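# Load three balls evenly onto a pivoting covered tray

## Task

A tray balances on one pivot beneath a transparent cover. Get exactly one ball into each of its three seats, for example by dropping them through the chutes in the cover's roof. Release each ball only once its lowest point is no higher than the chute's rim, because releasing above the rim is penalized. Uneven loading makes the tray tip at once and spill the balls. The arm bases, in metres with heading in degrees counter-clockwise from +x, are: arm1 x=+0.21 y=-0.66 z=+0.82 facing +160; arm2 x=-0.40 y=+0.39 z=+0.78 facing -94; arm3 x=-0.77 y=-0.33 z=+0.80 facing +33. At the end every gripper must have opened and every arm must have moved away. The result only counts if the balls stay seated without any robot holding them.

## Robot and tools

Robots: three identical i2rt Big YAM arms named arm1, arm2 and arm3. Each has six revolute joints, a two-finger gripper and a wrist camera. There are also two fixed room cameras, cam_high and cam_low. With joints 1 and 6 at 0 and the hand level and pointing forward, the wrist camera rides on top of the hand and looks toward the fingertips. The hand can reach roughly 1.0 m from the joint1 axis. The arms do not coordinate with each other, and a slow or stalled arm does not hold the others back.

Frame: all positions use one shared scene frame, with its origin on the floor and +z up. The base positions and headings listed in the task are given in this frame. The hand point lies midway between the fingertips. The hand's z axis runs along the fingers, and the fingers open and close along its y axis. No output reports the base poses.

execute_actions(actions, cameras): actions is a list holding exactly one action, or an empty list to just read state and images. An action is an object keyed by arm name. Each arm key has one sub-key, joints, which maps joint names to absolute targets. These are target positions, not offsets. Valid names and ranges:
- joint1_rad -2.879 to 2.879: base yaw; positive turns counter-clockwise seen from above; 0 extends the arm along the base's heading.
- joint2_rad 0 to 3.141: shoulder; 0 puts the upper arm back and about level; increasing it raises the arm and then brings it forward.
- joint3_rad 0 to 3.019: elbow; 0 is fully folded; increasing it opens the elbow.
- joint4_rad -1.692 to 1.57: hand pitch; positive tilts the fingers up.
- joint5_rad -1.57 to 1.57: sideways hand swing; positive goes to the arm's right.
- joint6_rad -2.094 to 2.094: hand roll; positive is clockwise seen from behind the hand.
- gripper_m 0 to 0.093: fingertip gap in metres.
Joint angles are in radians. The arrival tolerances are ±0.045, 0.14, 0.09, 0.055, 0.03 and 0.035 rad for joints 1 to 6, and ±0.003 m for the gripper. All commanded motions start together, and each joint moves at its own speed, so the hand can sweep a wide path between postures. An action runs for at most 15 s. If any key is unknown or any value is out of range, the whole call is rejected and nothing moves. cameras is a list chosen from arm1_cam_wrist, arm2_cam_wrist, arm3_cam_wrist, cam_high, cam_low and all. Omitting it, passing null or passing ["all"] returns every camera; [] returns none. The pictures line gives the order of the returned images. Example: {"arm1": {"joints": {"gripper_m": 0.05}}, "arm2": {"joints": {"joint1_rad": 0.3}}}.

wait(seconds): 0 to 10 s. It commands nothing new and returns the same output as an empty action.
zoom_image(camera, region): gives an enlarged view of the most recent full image from one camera. region is [x0, y0, x1, y1] in pixels from the top-left corner, at most 504 by 504.
read_manual(section): returns only the licence text ("licences"). It moves nothing.
finished_scene(scene): pass the current scene number. It ends the scene permanently and reports whether the goal was met. Call it only after the balls are settled and the arms are open and clear.

Reading results: joint_positions gives the actual angles, and gripper_m is the gap between the two fingers. joint_status says how each commanded motion ended:
- off_target: the joint stopped short and may still be pushing.
- contact_stop or time_out: the joint holds where it stopped. After time_out it may keep pushing toward a target clamped near its current position, and it will move there by itself if the path clears.
- not_followed: the self- and inter-arm clearance check withheld that arm's targets, usually with a cause: line. The gripper command still runs, and the arm may retry those withheld targets on later actions.
- limit_stop_at_motor_heat: an overheating stop. Resend the target.
on_its_own lists joints that this call did not command; there, held at means the joint's current target, not its position. Joints or arms left out of an action can still be driving toward older targets. To relieve a joint that keeps pushing, send it its reported position as the new target. A very small change of target may produce no movement. Joint torques are raw drive outputs with per-unit offsets, scaling and noise, so they are unreliable as contact sensors.

Hazards: the arms never stop on contact and can press hard. Hard pressing between two arms fails the run, and a hard hit may fail it too. Nothing in the state reports arm-to-arm contact. The clearance check can react too late, and it ignores fingers, gripper housings and wrist cameras. Contact through a held object does not count. Sustained pushing or holding a load heats the motors, and they keep heating while you think. MOTOR HOT appears at 85 °C. At 100 °C an OVER-TEMPERATURE FAULT releases the whole arm and gripper, and the arm falls until it cools. The simulation keeps running during your reasoning, with the last command held. Knocking anything out of the work area fails the task. Avoid drops from height, slipping balls, slams and hard pushes. Release each ball low at a chute, and load the seats so the tray stays balanced, for example in quick succession or with three arms at once. Shorter total motion is better.

Each tool is called after "Emit:" by a JSON object that holds its "op" and its "data", one argument or row to a line.

## Session

Emit:
{"op": "execute_actions", "data": {
  "actions": []
}}

Scene clock: 0.00 s.
Joint torques (N m, as the arm reports them, + toward a larger angle): no reading
arm1.joint_positions: joint1_rad=+0.805 joint2_rad=+0.433 joint3_rad=+1.454 joint4_rad=-1.397 joint5_rad=-0.050 joint6_rad=-0.019 gripper_m=+0.094
arm1.joint_status: not commanded
arm1.hand: x=+0.0933 y=-0.7362 z=+1.4007 quat_wxyz=(+0.137, +0.800, +0.216, -0.543) (m; scene frame)
arm2.joint_positions: joint1_rad=-0.238 joint2_rad=+0.297 joint3_rad=+1.391 joint4_rad=-1.590 joint5_rad=+0.045 joint6_rad=+0.439 gripper_m=+0.094
arm2.joint_status: not commanded
arm2.hand: x=-0.4322 y=+0.3224 z=+1.3135 quat_wxyz=(-0.374, -0.791, -0.334, +0.351) (m; scene frame)
arm3.joint_positions: joint1_rad=-0.684 joint2_rad=+0.589 joint3_rad=+1.386 joint4_rad=-1.619 joint5_rad=-0.225 joint6_rad=-0.516 gripper_m=+0.094
arm3.joint_status: not commanded
arm3.hand: x=-0.5863 y=-0.3138 z=+1.2931 quat_wxyz=(-0.374, +0.227, -0.899, +0.014) (m; scene frame)
pictures: arm1_cam_wrist, arm2_cam_wrist, arm3_cam_wrist, cam_high, cam_low
Images, in order (width x height): arm1_cam_wrist 672x504, arm2_cam_wrist 672x504, arm3_cam_wrist 672x504, cam_high 672x504, cam_low 672x504.

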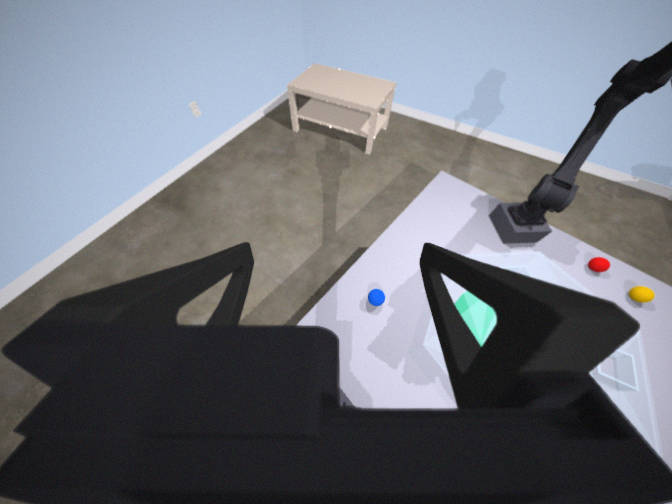

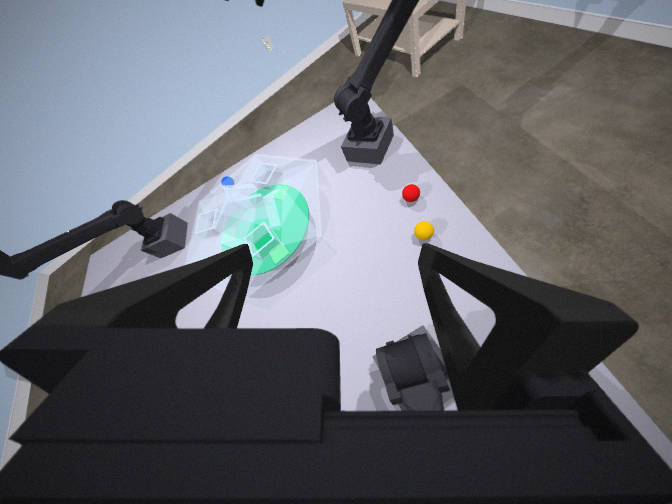

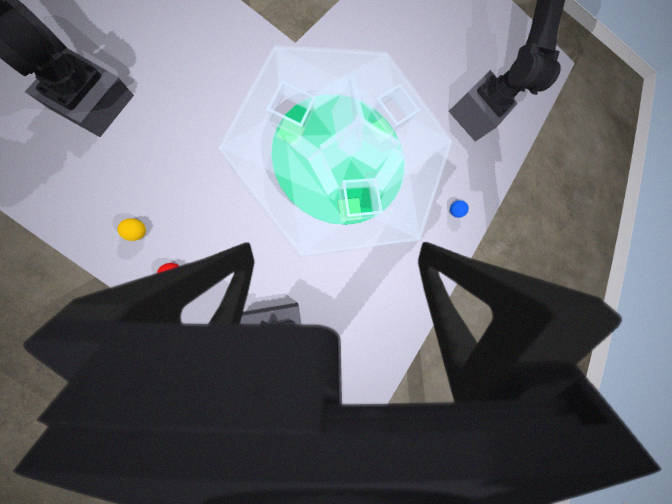

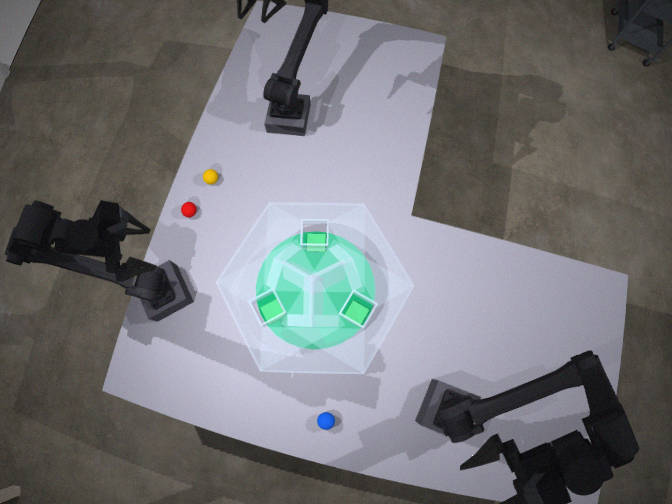

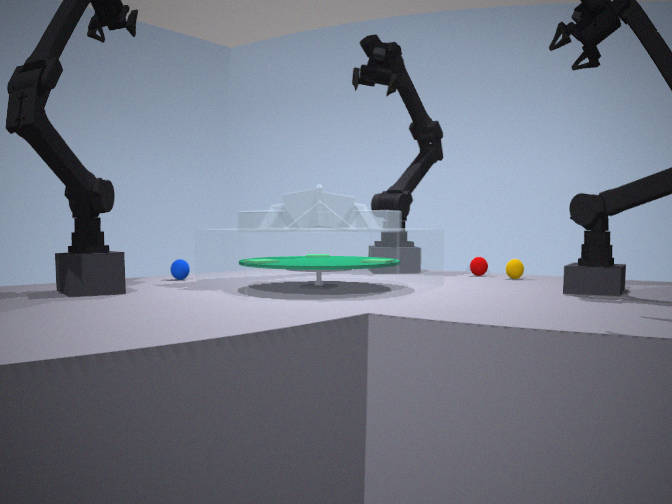

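Emit:
{"op": "execute_actions", "data": {
  "actions": [
    {"arm1":{"joints":{"joint1_rad":0.583,"joint2_rad":1.547,"joint3_rad":1.048,"joint4_rad":-1.072,"joint5_rad":0,"joint6_rad":0}},"arm3":{"joints":{"joint1_rad":0.834,"joint2_rad":1.279,"joint3_rad":0.832,"joint4_rad":-1.124,"joint5_rad":0,"joint6_rad":0}},"arm2":{"joints":{"joint1_rad":-0.684,"joint2_rad":0.8,"joint3_rad":0.9,"joint4_rad":-1.4,"joint5_rad":0,"joint6_rad":0}}}
  ]
}}

Scene clock: 9.03 s.
Joint torques (N m, as the arm reports them, + toward a larger angle): arm1=[-1.53 -9.98  7.83  0.51 -0.03  0.17] | arm2=[-0.86 -1.16 10.88  1.09  0.03 -0.06] | arm3=[ 0.22 -8.35  7.69  0.54  0.16  0.13]
arm1.joint_positions: joint1_rad=+0.592 joint2_rad=+1.551 joint3_rad=+1.047 joint4_rad=-1.081 joint5_rad=-0.002 joint6_rad=-0.015 gripper_m=+0.094
arm1.joint_status: all done
arm1.hand: x=-0.1917 y=-0.7628 z=+0.8948 quat_wxyz=(-0.008, +0.991, +0.133, +0.007) (m; scene frame)
arm2.joint_positions: joint1_rad=-0.678 joint2_rad=+0.800 joint3_rad=+0.888 joint4_rad=-1.405 joint5_rad=+0.001 joint6_rad=+0.014 gripper_m=+0.094
arm2.joint_status: all done
arm2.hand: x=-0.5718 y=+0.2043 z=+1.0303 quat_wxyz=(-0.053, -0.911, -0.391, +0.116) (m; scene frame)
arm3.joint_positions: joint1_rad=+0.831 joint2_rad=+1.294 joint3_rad=+0.816 joint4_rad=-1.136 joint5_rad=-0.001 joint6_rad=-0.008 gripper_m=+0.094
arm3.joint_status: all done
arm3.hand: x=-0.7153 y=-0.0262 z=+0.8907 quat_wxyz=(+0.021, +0.648, -0.761, +0.014) (m; scene frame)
pictures: arm1_cam_wrist, arm2_cam_wrist, arm3_cam_wrist, cam_high, cam_low
Images, in order (width x height): arm1_cam_wrist 672x504, arm2_cam_wrist 672x504, arm3_cam_wrist 672x504, cam_high 672x504, cam_low 672x504.

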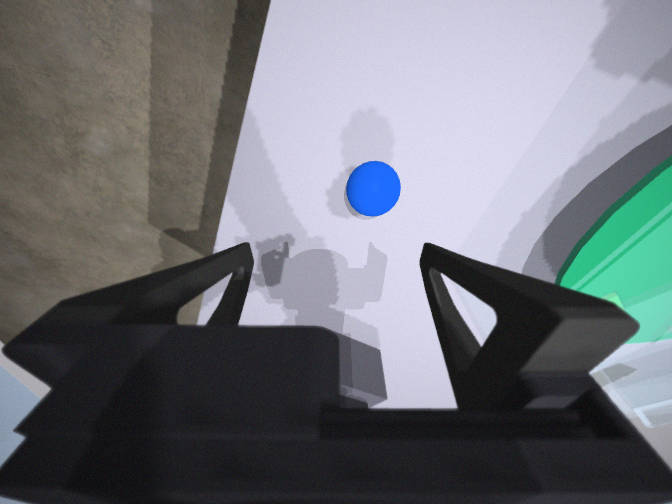

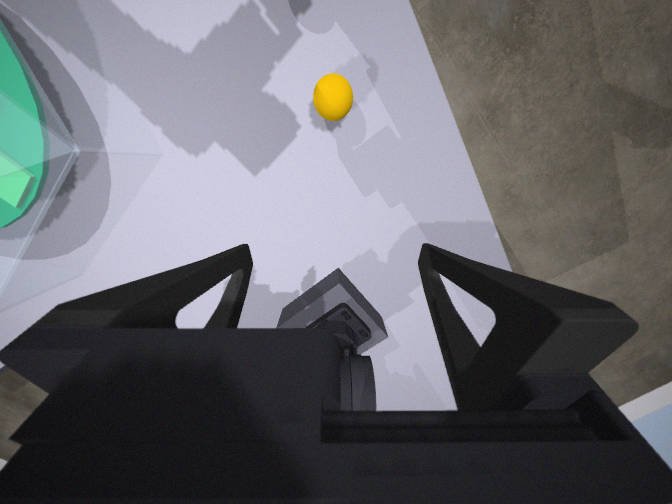

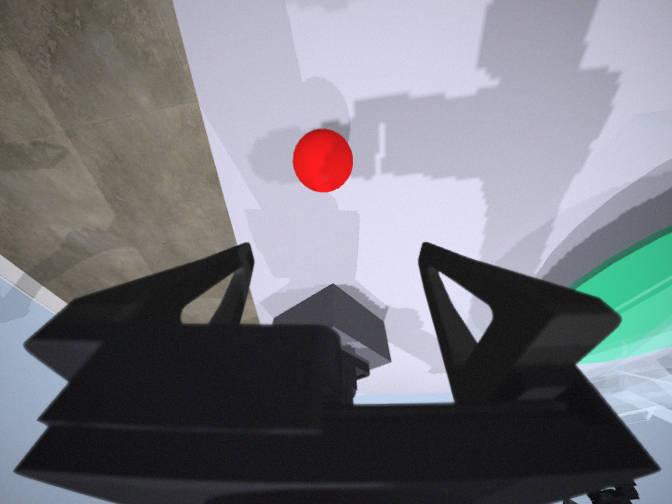

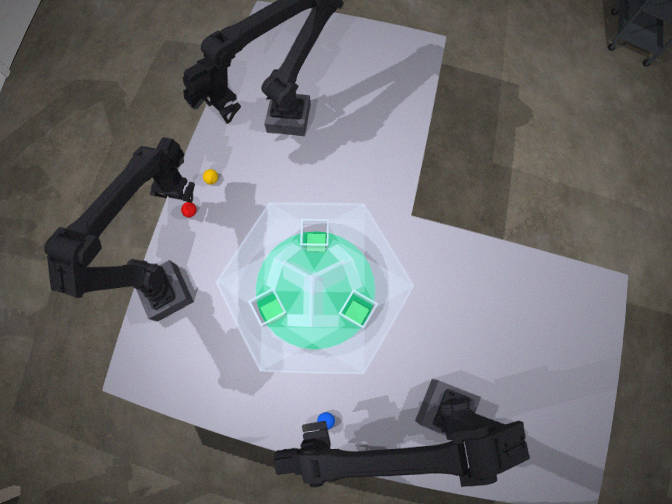

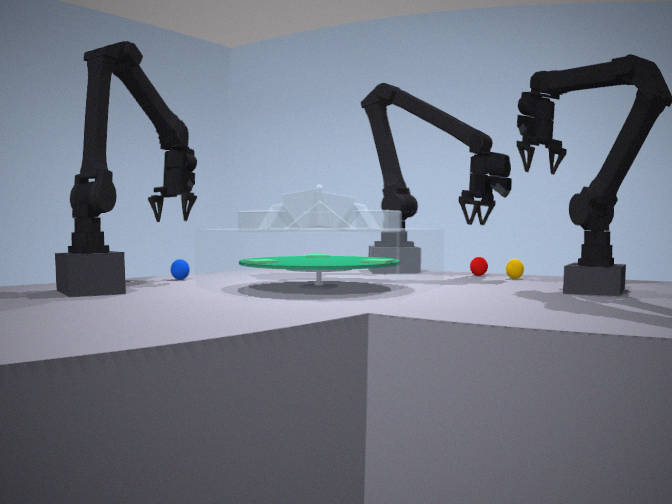

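Emit:
{"op": "execute_actions", "data": {
  "actions": [
    {"arm1":{"joints":{"joint1_rad":0.505,"joint2_rad":1.667,"joint3_rad":0.96,"joint4_rad":-0.864}},"arm3":{"joints":{"joint1_rad":0.87,"joint2_rad":1.451,"joint3_rad":0.782,"joint4_rad":-0.902}}}
  ],
  "cameras": ["arm1_cam_wrist","arm3_cam_wrist","cam_low"]
}}

Scene clock: 12.47 s.
Joint torques (N m, as the arm reports them, + toward a larger angle): arm1=[ -0.56 -11.24   6.61   0.57  -0.06   0.16] | arm2=[-0.79 -1.21 10.94  1.11  0.03 -0.08] | arm3=[ 0.3  -9.53  6.29  0.84  0.09  0.14]
arm1.joint_positions: joint1_rad=+0.504 joint2_rad=+1.678 joint3_rad=+0.960 joint4_rad=-0.874 joint5_rad=-0.001 joint6_rad=-0.015 gripper_m=+0.094
arm1.joint_status: all done
arm1.hand: x=-0.1986 y=-0.7253 z=+0.8177 quat_wxyz=(-0.009, +0.996, +0.088, +0.010) (m; scene frame)
arm2.joint_positions: joint1_rad=-0.678 joint2_rad=+0.800 joint3_rad=+0.888 joint4_rad=-1.405 joint5_rad=+0.001 joint6_rad=+0.014 gripper_m=+0.094
arm2.joint_status: not commanded
arm2.hand: x=-0.5718 y=+0.2043 z=+1.0303 quat_wxyz=(-0.053, -0.911, -0.391, +0.116) (m; scene frame)
arm3.joint_positions: joint1_rad=+0.863 joint2_rad=+1.463 joint3_rad=+0.774 joint4_rad=-0.918 joint5_rad=-0.001 joint6_rad=-0.007 gripper_m=+0.094
arm3.joint_status: all done
arm3.hand: x=-0.7226 y=-0.0032 z=+0.8245 quat_wxyz=(+0.018, +0.660, -0.751, +0.012) (m; scene frame)
pictures: arm1_cam_wrist, arm3_cam_wrist, cam_low
Images, in order (width x height): arm1_cam_wrist 672x504, arm3_cam_wrist 672x504, cam_low 672x504.

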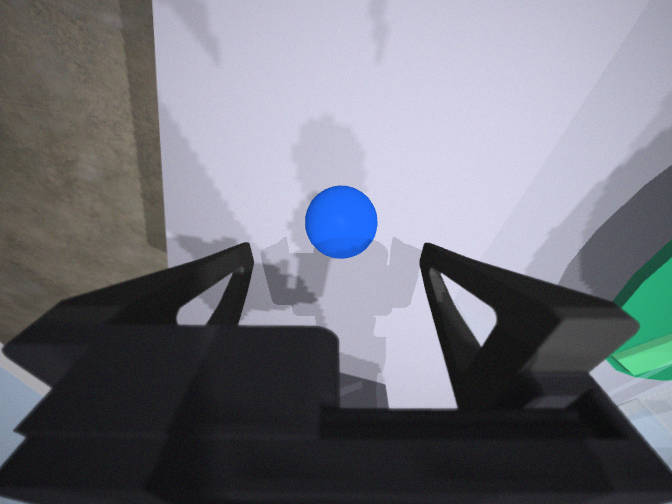

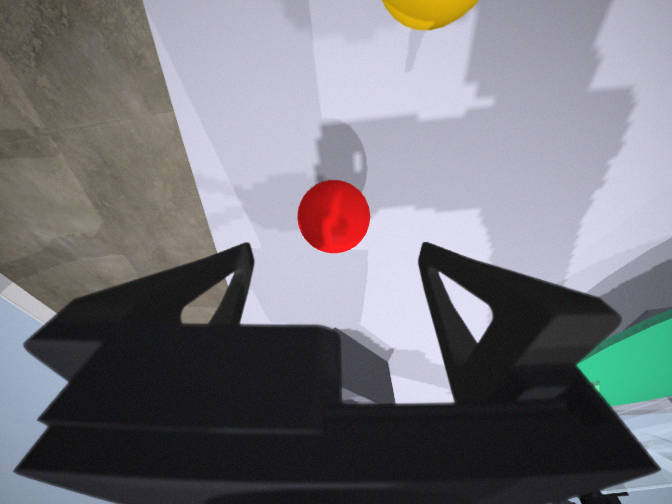

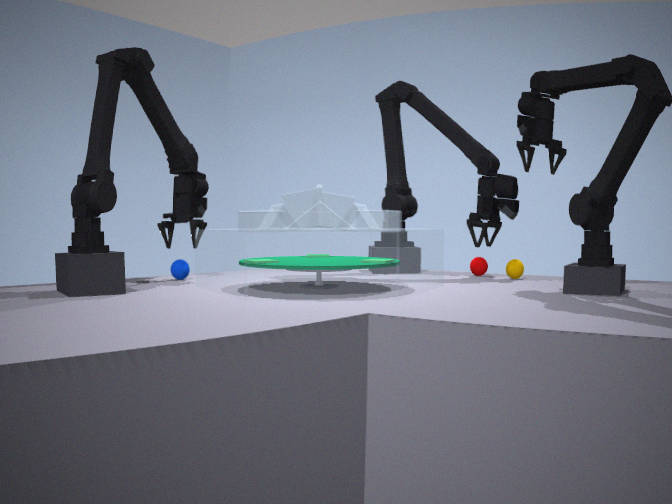

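Emit:
{"op": "execute_actions", "data": {
  "actions": [
    {"arm1":{"joints":{"joint1_rad":0.498,"joint2_rad":1.783,"joint3_rad":0.903,"joint4_rad":-0.69}},"arm3":{"joints":{"joint2_rad":1.601,"joint3_rad":0.713,"joint4_rad":-0.68}}}
  ],
  "cameras": ["arm1_cam_wrist","arm3_cam_wrist","cam_low"]
}}

Scene clock: 15.67 s.
Joint torques (N m, as the arm reports them, + toward a larger angle): arm1=[ -1.13 -11.54   5.29   0.59  -0.06   0.16] | arm2=[-0.97 -1.22 10.96  1.1   0.02 -0.07] | arm3=[ 1.13 -9.89  4.99  0.91  0.1   0.12]
arm1.joint_positions: joint1_rad=+0.504 joint2_rad=+1.796 joint3_rad=+0.906 joint4_rad=-0.700 joint5_rad=-0.001 joint6_rad=-0.015 gripper_m=+0.094
arm1.joint_status: all done
arm1.hand: x=-0.1951 y=-0.7237 z=+0.7571 quat_wxyz=(-0.009, +0.996, +0.088, +0.009) (m; scene frame)
arm2.joint_positions: joint1_rad=-0.678 joint2_rad=+0.800 joint3_rad=+0.888 joint4_rad=-1.405 joint5_rad=+0.001 joint6_rad=+0.014 gripper_m=+0.094
arm2.joint_status: not commanded
arm2.hand: x=-0.5718 y=+0.2043 z=+1.0303 quat_wxyz=(-0.053, -0.911, -0.391, +0.116) (m; scene frame)
arm3.joint_positions: joint1_rad=+0.863 joint2_rad=+1.613 joint3_rad=+0.705 joint4_rad=-0.695 joint5_rad=-0.001 joint6_rad=-0.007 gripper_m=+0.094
arm3.joint_status: all done
arm3.hand: x=-0.7233 y=-0.0054 z=+0.7578 quat_wxyz=(+0.017, +0.660, -0.751, +0.011) (m; scene frame)
pictures: arm1_cam_wrist, arm3_cam_wrist, cam_low
Images, in order (width x height): arm1_cam_wrist 672x504, arm3_cam_wrist 672x504, cam_low 672x504.

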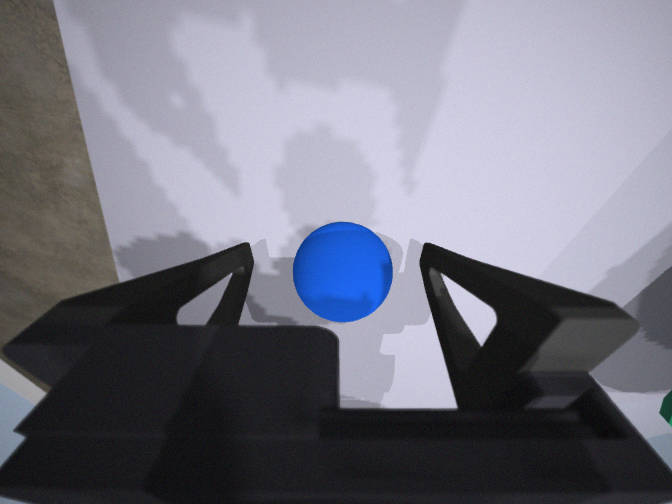

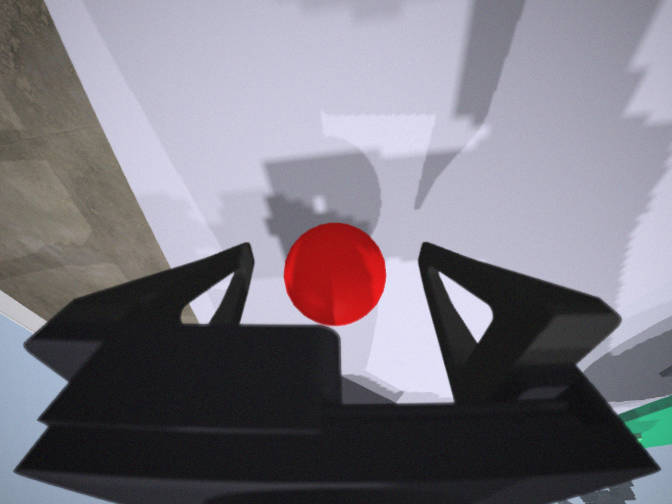

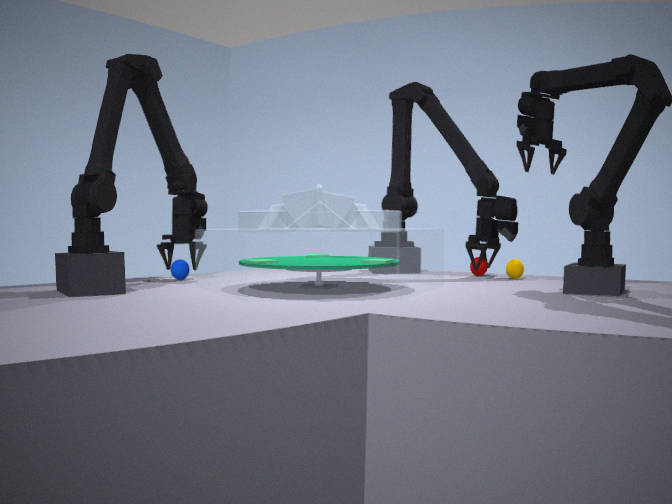

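Emit:
{"op": "execute_actions", "data": {
  "actions": [
    {"arm1":{"joints":{"gripper_m":0.04}},"arm3":{"joints":{"gripper_m":0.04}}}
  ],
  "cameras": ["arm1_cam_wrist","arm3_cam_wrist"]
}}

Scene clock: 18.03 s.
Joint torques (N m, as the arm reports them, + toward a larger angle): arm1=[ -1.18 -11.56   5.3    0.53  -0.08   0.16] | arm2=[-0.85 -1.27 10.95  1.09  0.04 -0.06] | arm3=[  0.82 -10.37   4.91   0.69   0.1    0.1 ]
arm1.joint_positions: joint1_rad=+0.504 joint2_rad=+1.796 joint3_rad=+0.906 joint4_rad=-0.698 joint5_rad=+0.000 joint6_rad=-0.014 gripper_m=+0.052
arm1.joint_status: gripper_m off_target (ended at +0.052, target +0.040)
arm1.hand: x=-0.1956 y=-0.7237 z=+0.7573 quat_wxyz=(-0.009, +0.996, +0.088, +0.007) (m; scene frame)
arm2.joint_positions: joint1_rad=-0.678 joint2_rad=+0.800 joint3_rad=+0.888 joint4_rad=-1.405 joint5_rad=+0.001 joint6_rad=+0.014 gripper_m=+0.094
arm2.joint_status: not commanded
arm2.hand: x=-0.5718 y=+0.2043 z=+1.0303 quat_wxyz=(-0.053, -0.911, -0.391, +0.116) (m; scene frame)
arm3.joint_positions: joint1_rad=+0.863 joint2_rad=+1.613 joint3_rad=+0.705 joint4_rad=-0.694 joint5_rad=-0.001 joint6_rad=-0.007 gripper_m=+0.054
arm3.joint_status: gripper_m off_target (ended at +0.054, target +0.040)
arm3.hand: x=-0.7233 y=-0.0052 z=+0.7578 quat_wxyz=(+0.016, +0.660, -0.751, +0.010) (m; scene frame)
pictures: arm1_cam_wrist, arm3_cam_wrist
Images, in order (width x height): arm1_cam_wrist 672x504, arm3_cam_wrist 672x504.

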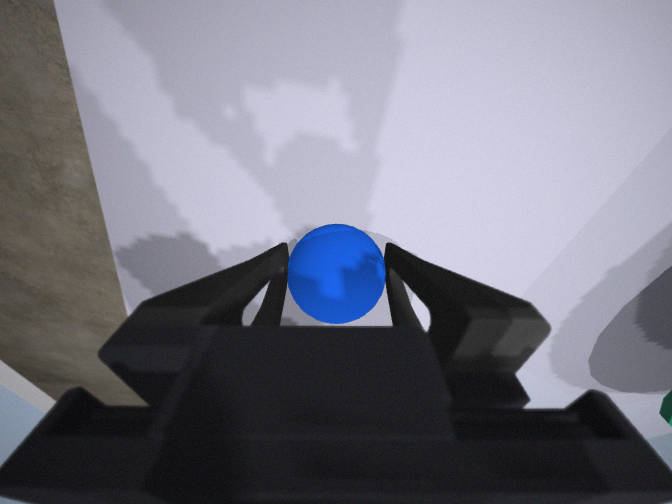

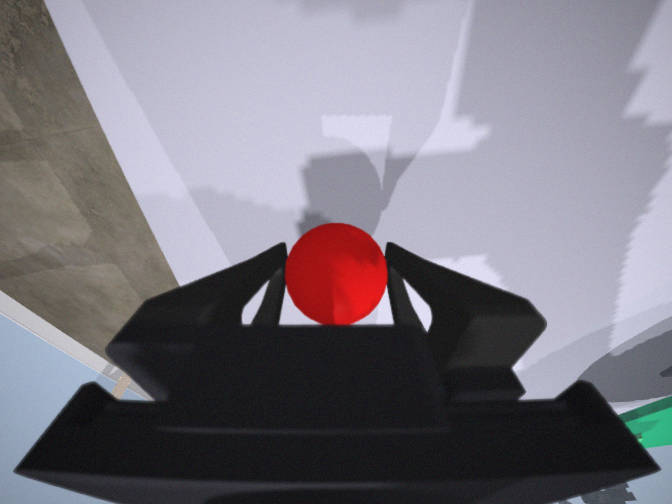

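Emit:
{"op": "execute_actions", "data": {
  "actions": [
    {"arm1":{"joints":{"joint2_rad":1.419,"joint3_rad":1.286,"joint4_rad":-1.437}},"arm3":{"joints":{"joint2_rad":0.895,"joint3_rad":0.932,"joint4_rad":-1.6}}}
  ],
  "cameras": ["cam_low"]
}}

Scene clock: 21.47 s.
Joint torques (N m, as the arm reports them, + toward a larger angle): arm1=[ -1.05 -10.12   9.9   -0.2   -0.08   0.16] | arm2=[-0.77 -1.38 10.95  1.09  0.02 -0.07] | arm3=[ 0.9  -2.19  8.9  -0.28  0.12  0.11]
arm1.joint_positions: joint1_rad=+0.504 joint2_rad=+1.435 joint3_rad=+1.268 joint4_rad=-1.427 joint5_rad=+0.000 joint6_rad=-0.014 gripper_m=+0.052
arm1.joint_status: all done
arm1.hand: x=-0.1945 y=-0.7279 z=+1.0208 quat_wxyz=(-0.009, +0.996, +0.088, +0.011) (m; scene frame)
arm2.joint_positions: joint1_rad=-0.678 joint2_rad=+0.800 joint3_rad=+0.888 joint4_rad=-1.405 joint5_rad=+0.001 joint6_rad=+0.014 gripper_m=+0.094
arm2.joint_status: not commanded
arm2.hand: x=-0.5718 y=+0.2043 z=+1.0303 quat_wxyz=(-0.053, -0.911, -0.391, +0.116) (m; scene frame)
arm3.joint_positions: joint1_rad=+0.863 joint2_rad=+0.895 joint3_rad=+0.914 joint4_rad=-1.585 joint5_rad=-0.001 joint6_rad=-0.007 gripper_m=+0.054
arm3.joint_status: all done
arm3.hand: x=-0.7368 y=-0.1144 z=+1.0294 quat_wxyz=(+0.002, +0.660, -0.751, -0.002) (m; scene frame)
pictures: cam_low
Images, in order (width x height): cam_low 672x504.

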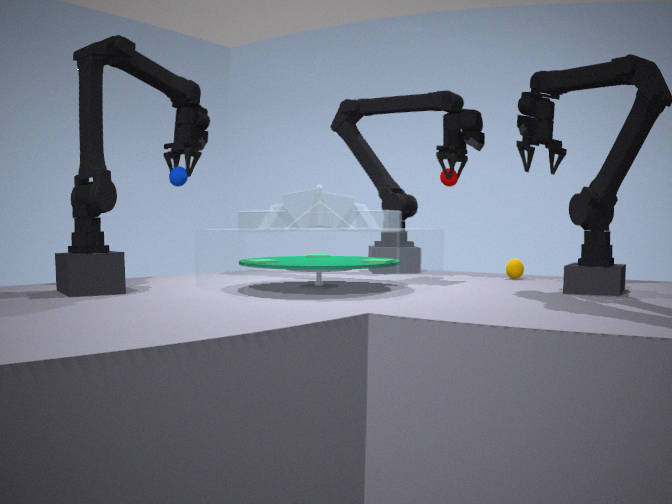

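Emit:
{"op": "execute_actions", "data": {
  "actions": [
    {"arm1":{"joints":{"joint1_rad":-0.476,"joint2_rad":1.585,"joint3_rad":1.435,"joint4_rad":-1.405}},"arm3":{"joints":{"joint1_rad":-0.63,"joint2_rad":1.265,"joint3_rad":1.128,"joint4_rad":-1.42}},"arm2":{"joints":{"joint2_rad":1.473,"joint3_rad":0.855,"joint4_rad":-0.945}}}
  ]
}}

Scene clock: 25.70 s.
Joint torques (N m, as the arm reports them, + toward a larger angle): arm1=[ -0.59 -12.71  12.92   0.07  -0.16   0.15] | arm2=[ -0.82 -10.14   7.65   0.88   0.02  -0.07] | arm3=[  0.34 -10.16   9.61   0.27   0.14   0.11]
arm1.joint_positions: joint1_rad=-0.477 joint2_rad=+1.608 joint3_rad=+1.376 joint4_rad=-1.403 joint5_rad=+0.001 joint6_rad=-0.014 gripper_m=+0.052
arm1.joint_status: all done
arm1.hand: x=-0.1047 y=-0.3260 z=+0.9945 quat_wxyz=(+0.005, +0.920, -0.392, +0.025) (m; scene frame)
arm2.joint_positions: joint1_rad=-0.678 joint2_rad=+1.475 joint3_rad=+0.854 joint4_rad=-0.956 joint5_rad=+0.001 joint6_rad=+0.014 gripper_m=+0.094
arm2.joint_status: all done
arm2.hand: x=-0.6485 y=+0.1202 z=+0.8315 quat_wxyz=(+0.000, -0.919, -0.395, -0.002) (m; scene frame)
arm3.joint_positions: joint1_rad=-0.629 joint2_rad=+1.293 joint3_rad=+1.096 joint4_rad=-1.424 joint5_rad=+0.000 joint6_rad=-0.006 gripper_m=+0.054
arm3.joint_status: all done
arm3.hand: x=-0.4223 y=-0.3535 z=+0.9919 quat_wxyz=(+0.028, -0.025, -0.999, +0.002) (m; scene frame)
pictures: arm1_cam_wrist, arm2_cam_wrist, arm3_cam_wrist, cam_high, cam_low
Images, in order (width x height): arm1_cam_wrist 672x504, arm2_cam_wrist 672x504, arm3_cam_wrist 672x504, cam_high 672x504, cam_low 672x504.

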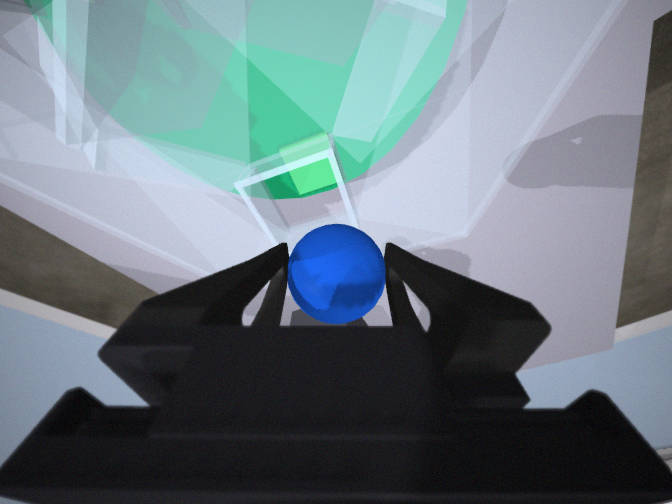

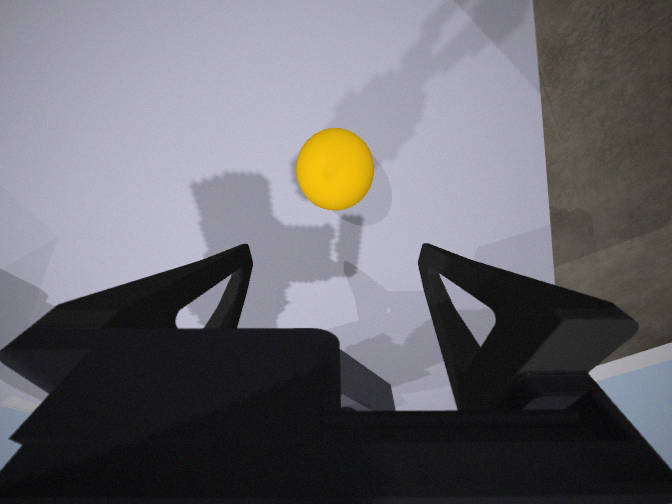

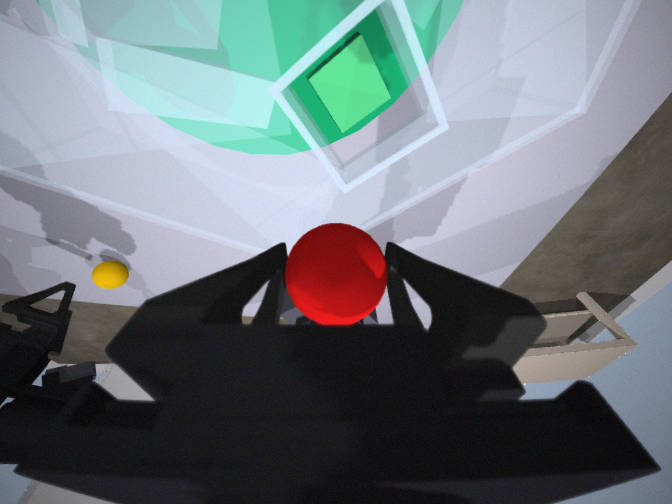

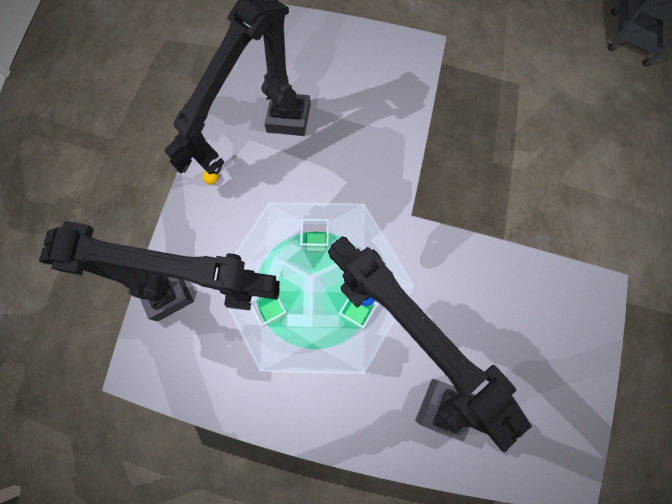

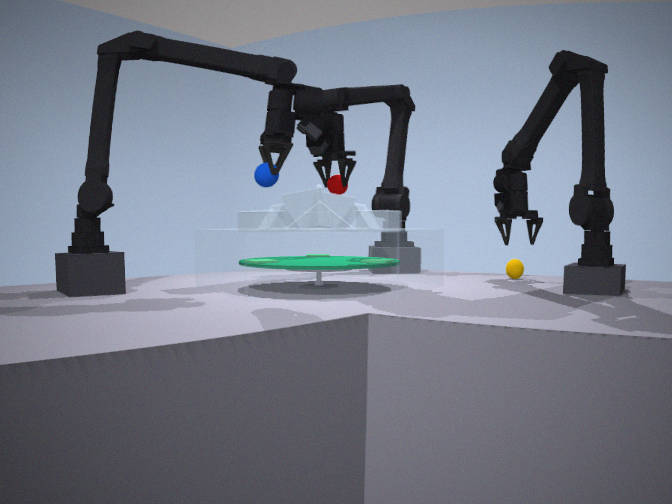

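Emit:
{"op": "zoom_image", "data": {
  "camera": "cam_low",
  "region": [190, 150, 450, 300]
}}

Emit:
{"op": "zoom_image", "data": {
  "camera": "cam_high",
  "region": [210, 190, 420, 380]
}}

Region (190, 150, 450, 300) of cam_low's 672x504 image, scaled by 1.938, with more detail than that image has; it fills the top 291 rows of this view, and the rest is white.

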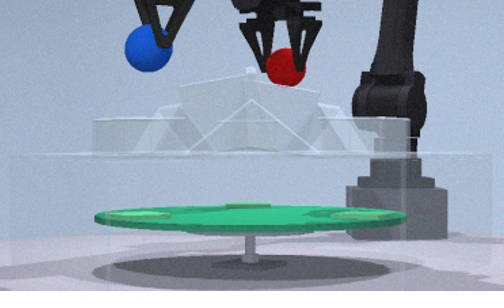

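Region (210, 190, 420, 380) of cam_high's 672x504 image, scaled by 2.400, with more detail than that image has; it fills the top 456 rows of this view, and the rest is white.

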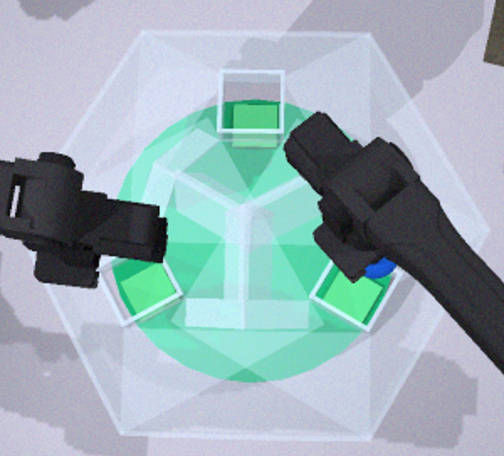

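Emit:
{"op": "execute_actions", "data": {
  "actions": [
    {"arm1":{"joints":{"joint1_rad":-0.414,"joint2_rad":1.555,"joint3_rad":1.245,"joint4_rad":-1.235,"joint6_rad":1.27}},"arm3":{"joints":{"joint1_rad":-0.675,"joint2_rad":1.46,"joint3_rad":1.2,"joint4_rad":-1.28,"joint6_rad":0.92}},"arm2":{"joints":{"joint2_rad":1.69,"joint3_rad":0.877,"joint4_rad":-0.745}}}
  ]
}}

Scene clock: 38.40 s.
Joint torques (N m, as the arm reports them, + toward a larger angle): arm1=[ -0.67 -11.15   8.53   0.6   -0.02   0.19] | arm2=[ -0.82 -12.85   8.21   0.91   0.03  -0.07] | arm3=[  0.23 -12.85   9.77   0.58   0.18   0.1 ]
arm1.joint_positions: joint1_rad=-0.414 joint2_rad=+1.564 joint3_rad=+1.243 joint4_rad=-1.245 joint5_rad=+0.000 joint6_rad=+1.254 gripper_m=+0.052
arm1.joint_status: all done
arm1.hand: x=-0.1189 y=-0.3522 z=+0.9641 quat_wxyz=(-0.003, +0.536, -0.844, -0.010) (m; scene frame)
arm2.joint_positions: joint1_rad=-0.678 joint2_rad=+1.698 joint3_rad=+0.854 joint4_rad=-0.757 joint5_rad=+0.001 joint6_rad=+0.014 gripper_m=+0.094
arm2.joint_status: all done
arm2.hand: x=-0.6628 y=+0.1043 z=+0.7518 quat_wxyz=(+0.005, -0.919, -0.395, -0.014) (m; scene frame)
arm3.joint_positions: joint1_rad=-0.670 joint2_rad=+1.485 joint3_rad=+1.164 joint4_rad=-1.292 joint5_rad=+0.000 joint6_rad=+0.913 gripper_m=+0.054
arm3.joint_status: all done
arm3.hand: x=-0.3605 y=-0.3739 z=+0.9461 quat_wxyz=(+0.021, -0.484, -0.875, +0.012) (m; scene frame)
pictures: arm1_cam_wrist, arm2_cam_wrist, arm3_cam_wrist, cam_high, cam_low
Images, in order (width x height): arm1_cam_wrist 672x504, arm2_cam_wrist 672x504, arm3_cam_wrist 672x504, cam_high 672x504, cam_low 672x504.

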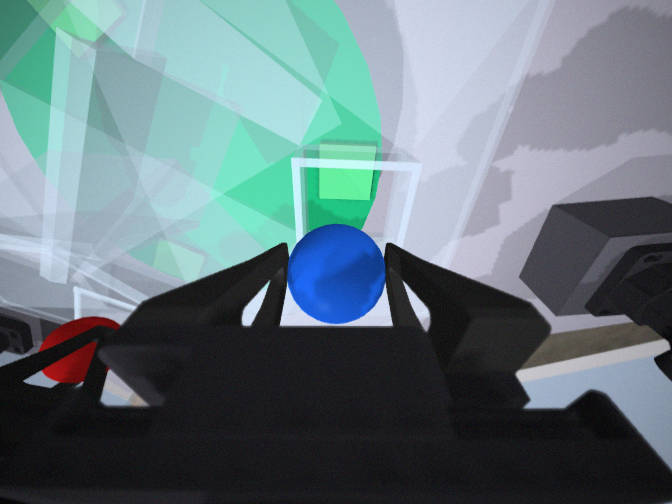

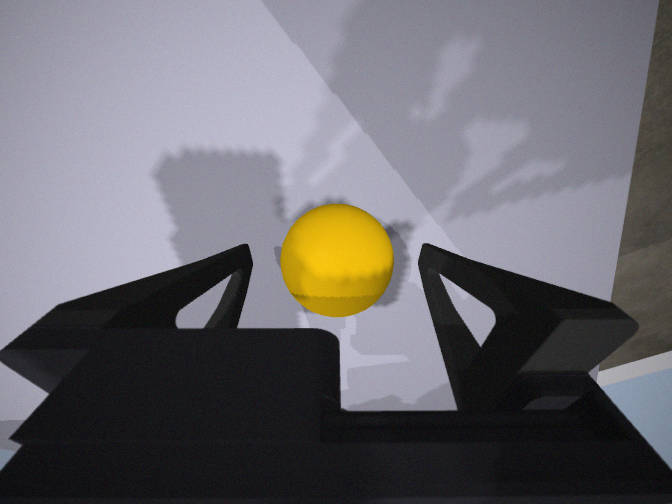

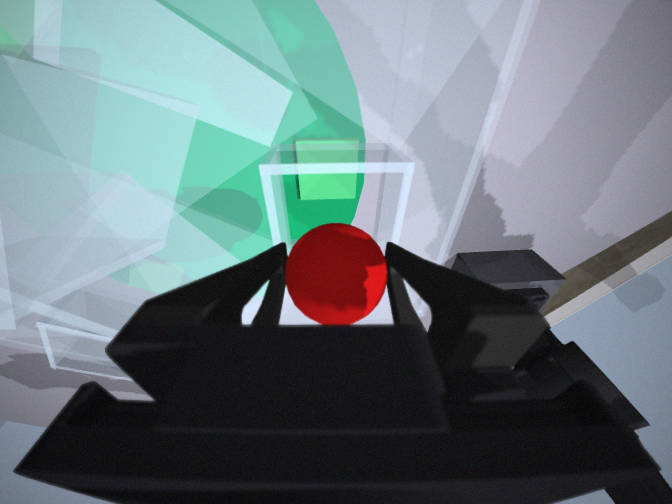

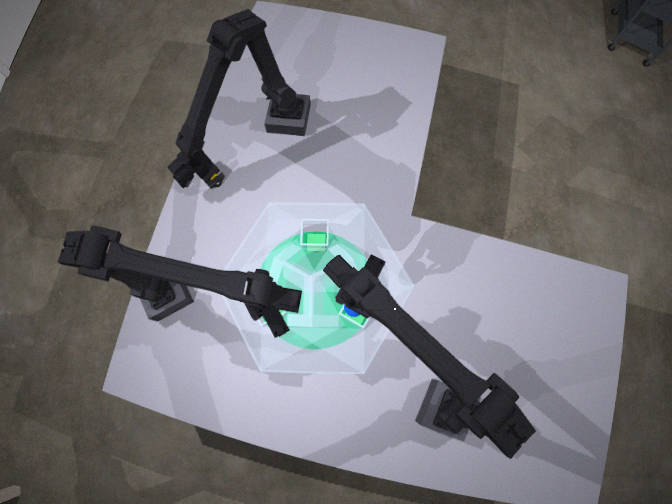

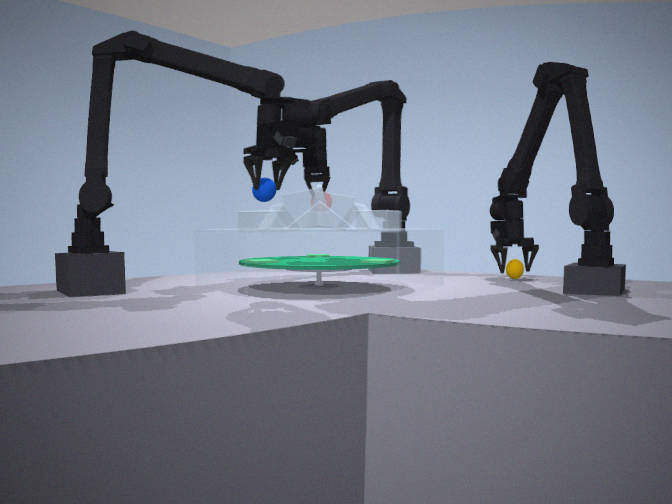

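Emit:
{"op": "execute_actions", "data": {
  "actions": [
    {"arm1":{"joints":{"joint1_rad":-0.435,"joint2_rad":1.57,"joint3_rad":1.153,"joint4_rad":-1.137}},"arm3":{"joints":{"joint1_rad":-0.685,"joint3_rad":1.112,"joint4_rad":-1.178}},"arm2":{"joints":{"joint3_rad":0.905}}}
  ],
  "cameras": ["arm2_cam_wrist"]
}}

Emit:
{"op": "execute_actions", "data": {
  "actions": [
    {"arm2":{"joints":{"gripper_m":0.045}}}
  ]
}}

Scene clock: 42.17 s.
Joint torques (N m, as the arm reports them, + toward a larger angle): arm1=[ -1.43 -10.8    8.05   0.58  -0.02   0.17] | arm2=[ -0.98 -13.09   9.11   0.88   0.02  -0.06] | arm3=[ -0.33 -11.88   7.85   0.65   0.09   0.12]
arm1.joint_positions: joint1_rad=-0.424 joint2_rad=+1.578 joint3_rad=+1.152 joint4_rad=-1.147 joint5_rad=+0.000 joint6_rad=+1.255 gripper_m=+0.052
arm1.joint_status: all done
arm1.hand: x=-0.1080 y=-0.3559 z=+0.9259 quat_wxyz=(-0.004, +0.532, -0.847, -0.007) (m; scene frame)
arm2.joint_positions: joint1_rad=-0.678 joint2_rad=+1.698 joint3_rad=+0.874 joint4_rad=-0.756 joint5_rad=+0.001 joint6_rad=+0.014 gripper_m=+0.094
arm2.joint_status: all done
arm2.hand: x=-0.6701 y=+0.0964 z=+0.7568 quat_wxyz=(+0.000, -0.919, -0.395, -0.004) (m; scene frame)
arm3.joint_positions: joint1_rad=-0.676 joint2_rad=+1.482 joint3_rad=+1.098 joint4_rad=-1.193 joint5_rad=+0.002 joint6_rad=+0.913 gripper_m=+0.054
arm3.joint_status: all done
arm3.hand: x=-0.3615 y=-0.3769 z=+0.9231 quat_wxyz=(+0.004, -0.487, -0.874, +0.006) (m; scene frame)
pictures: arm2_cam_wrist
Images, in order (width x height): arm2_cam_wrist 672x504.

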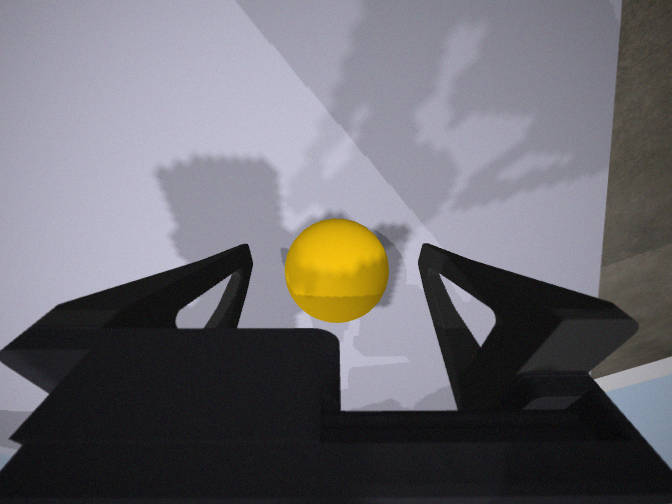

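Scene clock: 42.77 s.
Joint torques (N m, as the arm reports them, + toward a larger angle): arm1=[ -1.55 -10.85   8.11   0.57  -0.02   0.17] | arm2=[ -1.01 -13.02   9.12   0.84   0.01  -0.06] | arm3=[ -0.19 -12.68   7.82   0.68   0.08   0.11]
arm1.joint_positions: joint1_rad=-0.424 joint2_rad=+1.578 joint3_rad=+1.152 joint4_rad=-1.147 joint5_rad=+0.000 joint6_rad=+1.255 gripper_m=+0.052
arm1.joint_status: not commanded
arm1.hand: x=-0.1080 y=-0.3559 z=+0.9259 quat_wxyz=(-0.004, +0.532, -0.847, -0.007) (m; scene frame)
arm2.joint_positions: joint1_rad=-0.678 joint2_rad=+1.698 joint3_rad=+0.874 joint4_rad=-0.756 joint5_rad=+0.001 joint6_rad=+0.013 gripper_m=+0.055
arm2.joint_status: gripper_m off_target (ended at +0.055, target +0.045)
arm2.hand: x=-0.6701 y=+0.0964 z=+0.7568 quat_wxyz=(+0.000, -0.919, -0.395, -0.004) (m; scene frame)
arm3.joint_positions: joint1_rad=-0.676 joint2_rad=+1.482 joint3_rad=+1.098 joint4_rad=-1.193 joint5_rad=+0.002 joint6_rad=+0.913 gripper_m=+0.054
arm3.joint_status: not commanded
arm3.hand: x=-0.3615 y=-0.3769 z=+0.9231 quat_wxyz=(+0.004, -0.487, -0.874, +0.006) (m; scene frame)
pictures: arm1_cam_wrist, arm2_cam_wrist, arm3_cam_wrist, cam_high, cam_low
Images, in order (width x height): arm1_cam_wrist 672x504, arm2_cam_wrist 672x504, arm3_cam_wrist 672x504, cam_high 672x504, cam_low 672x504.

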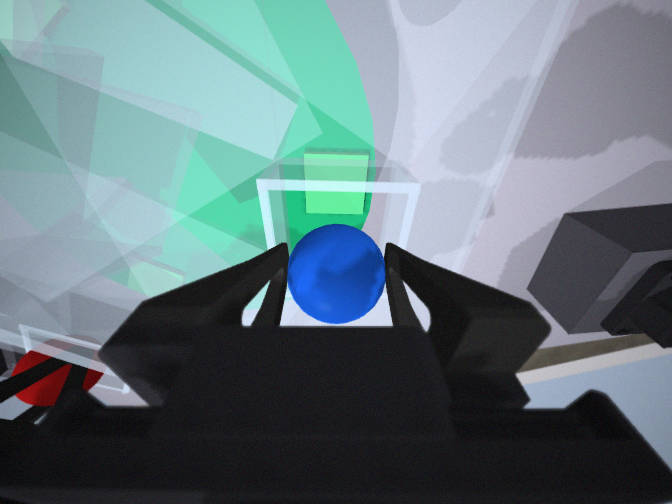

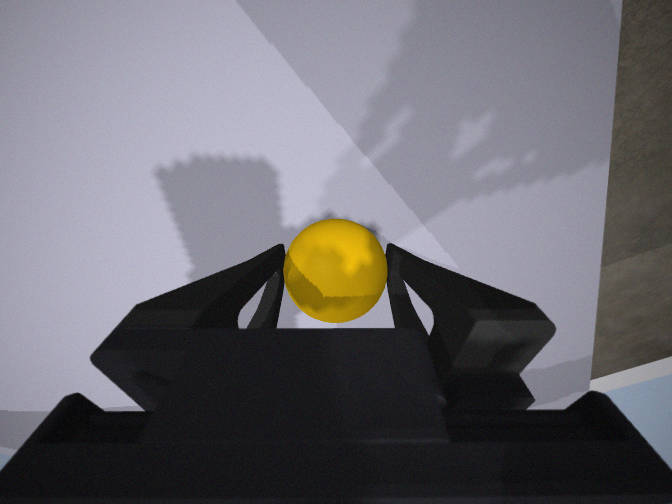

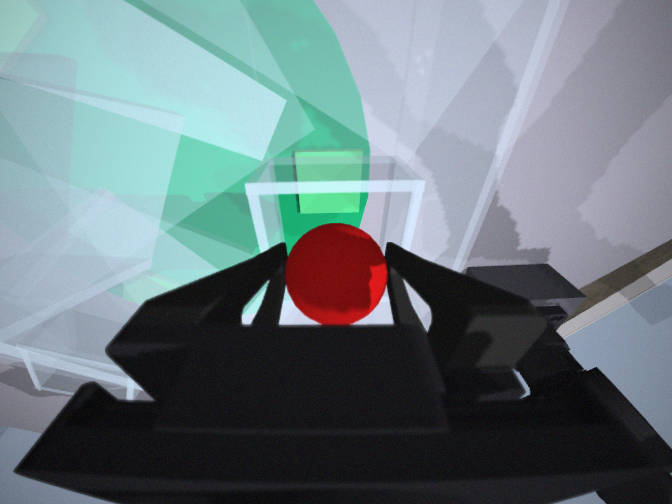

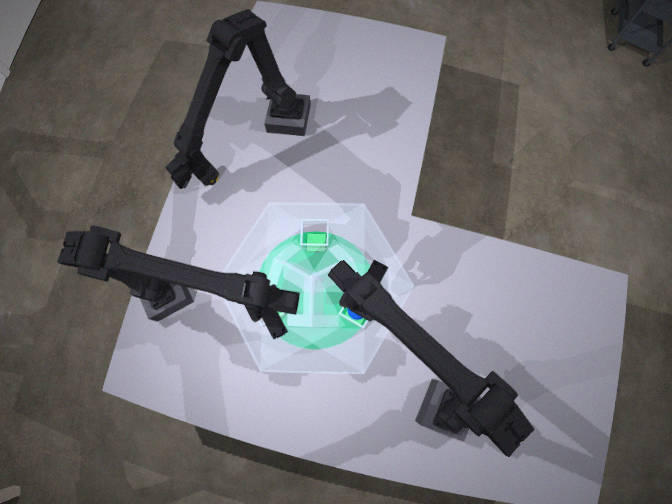

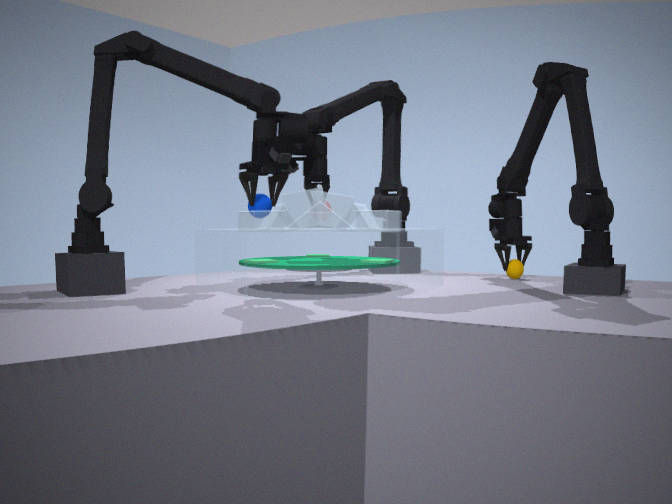

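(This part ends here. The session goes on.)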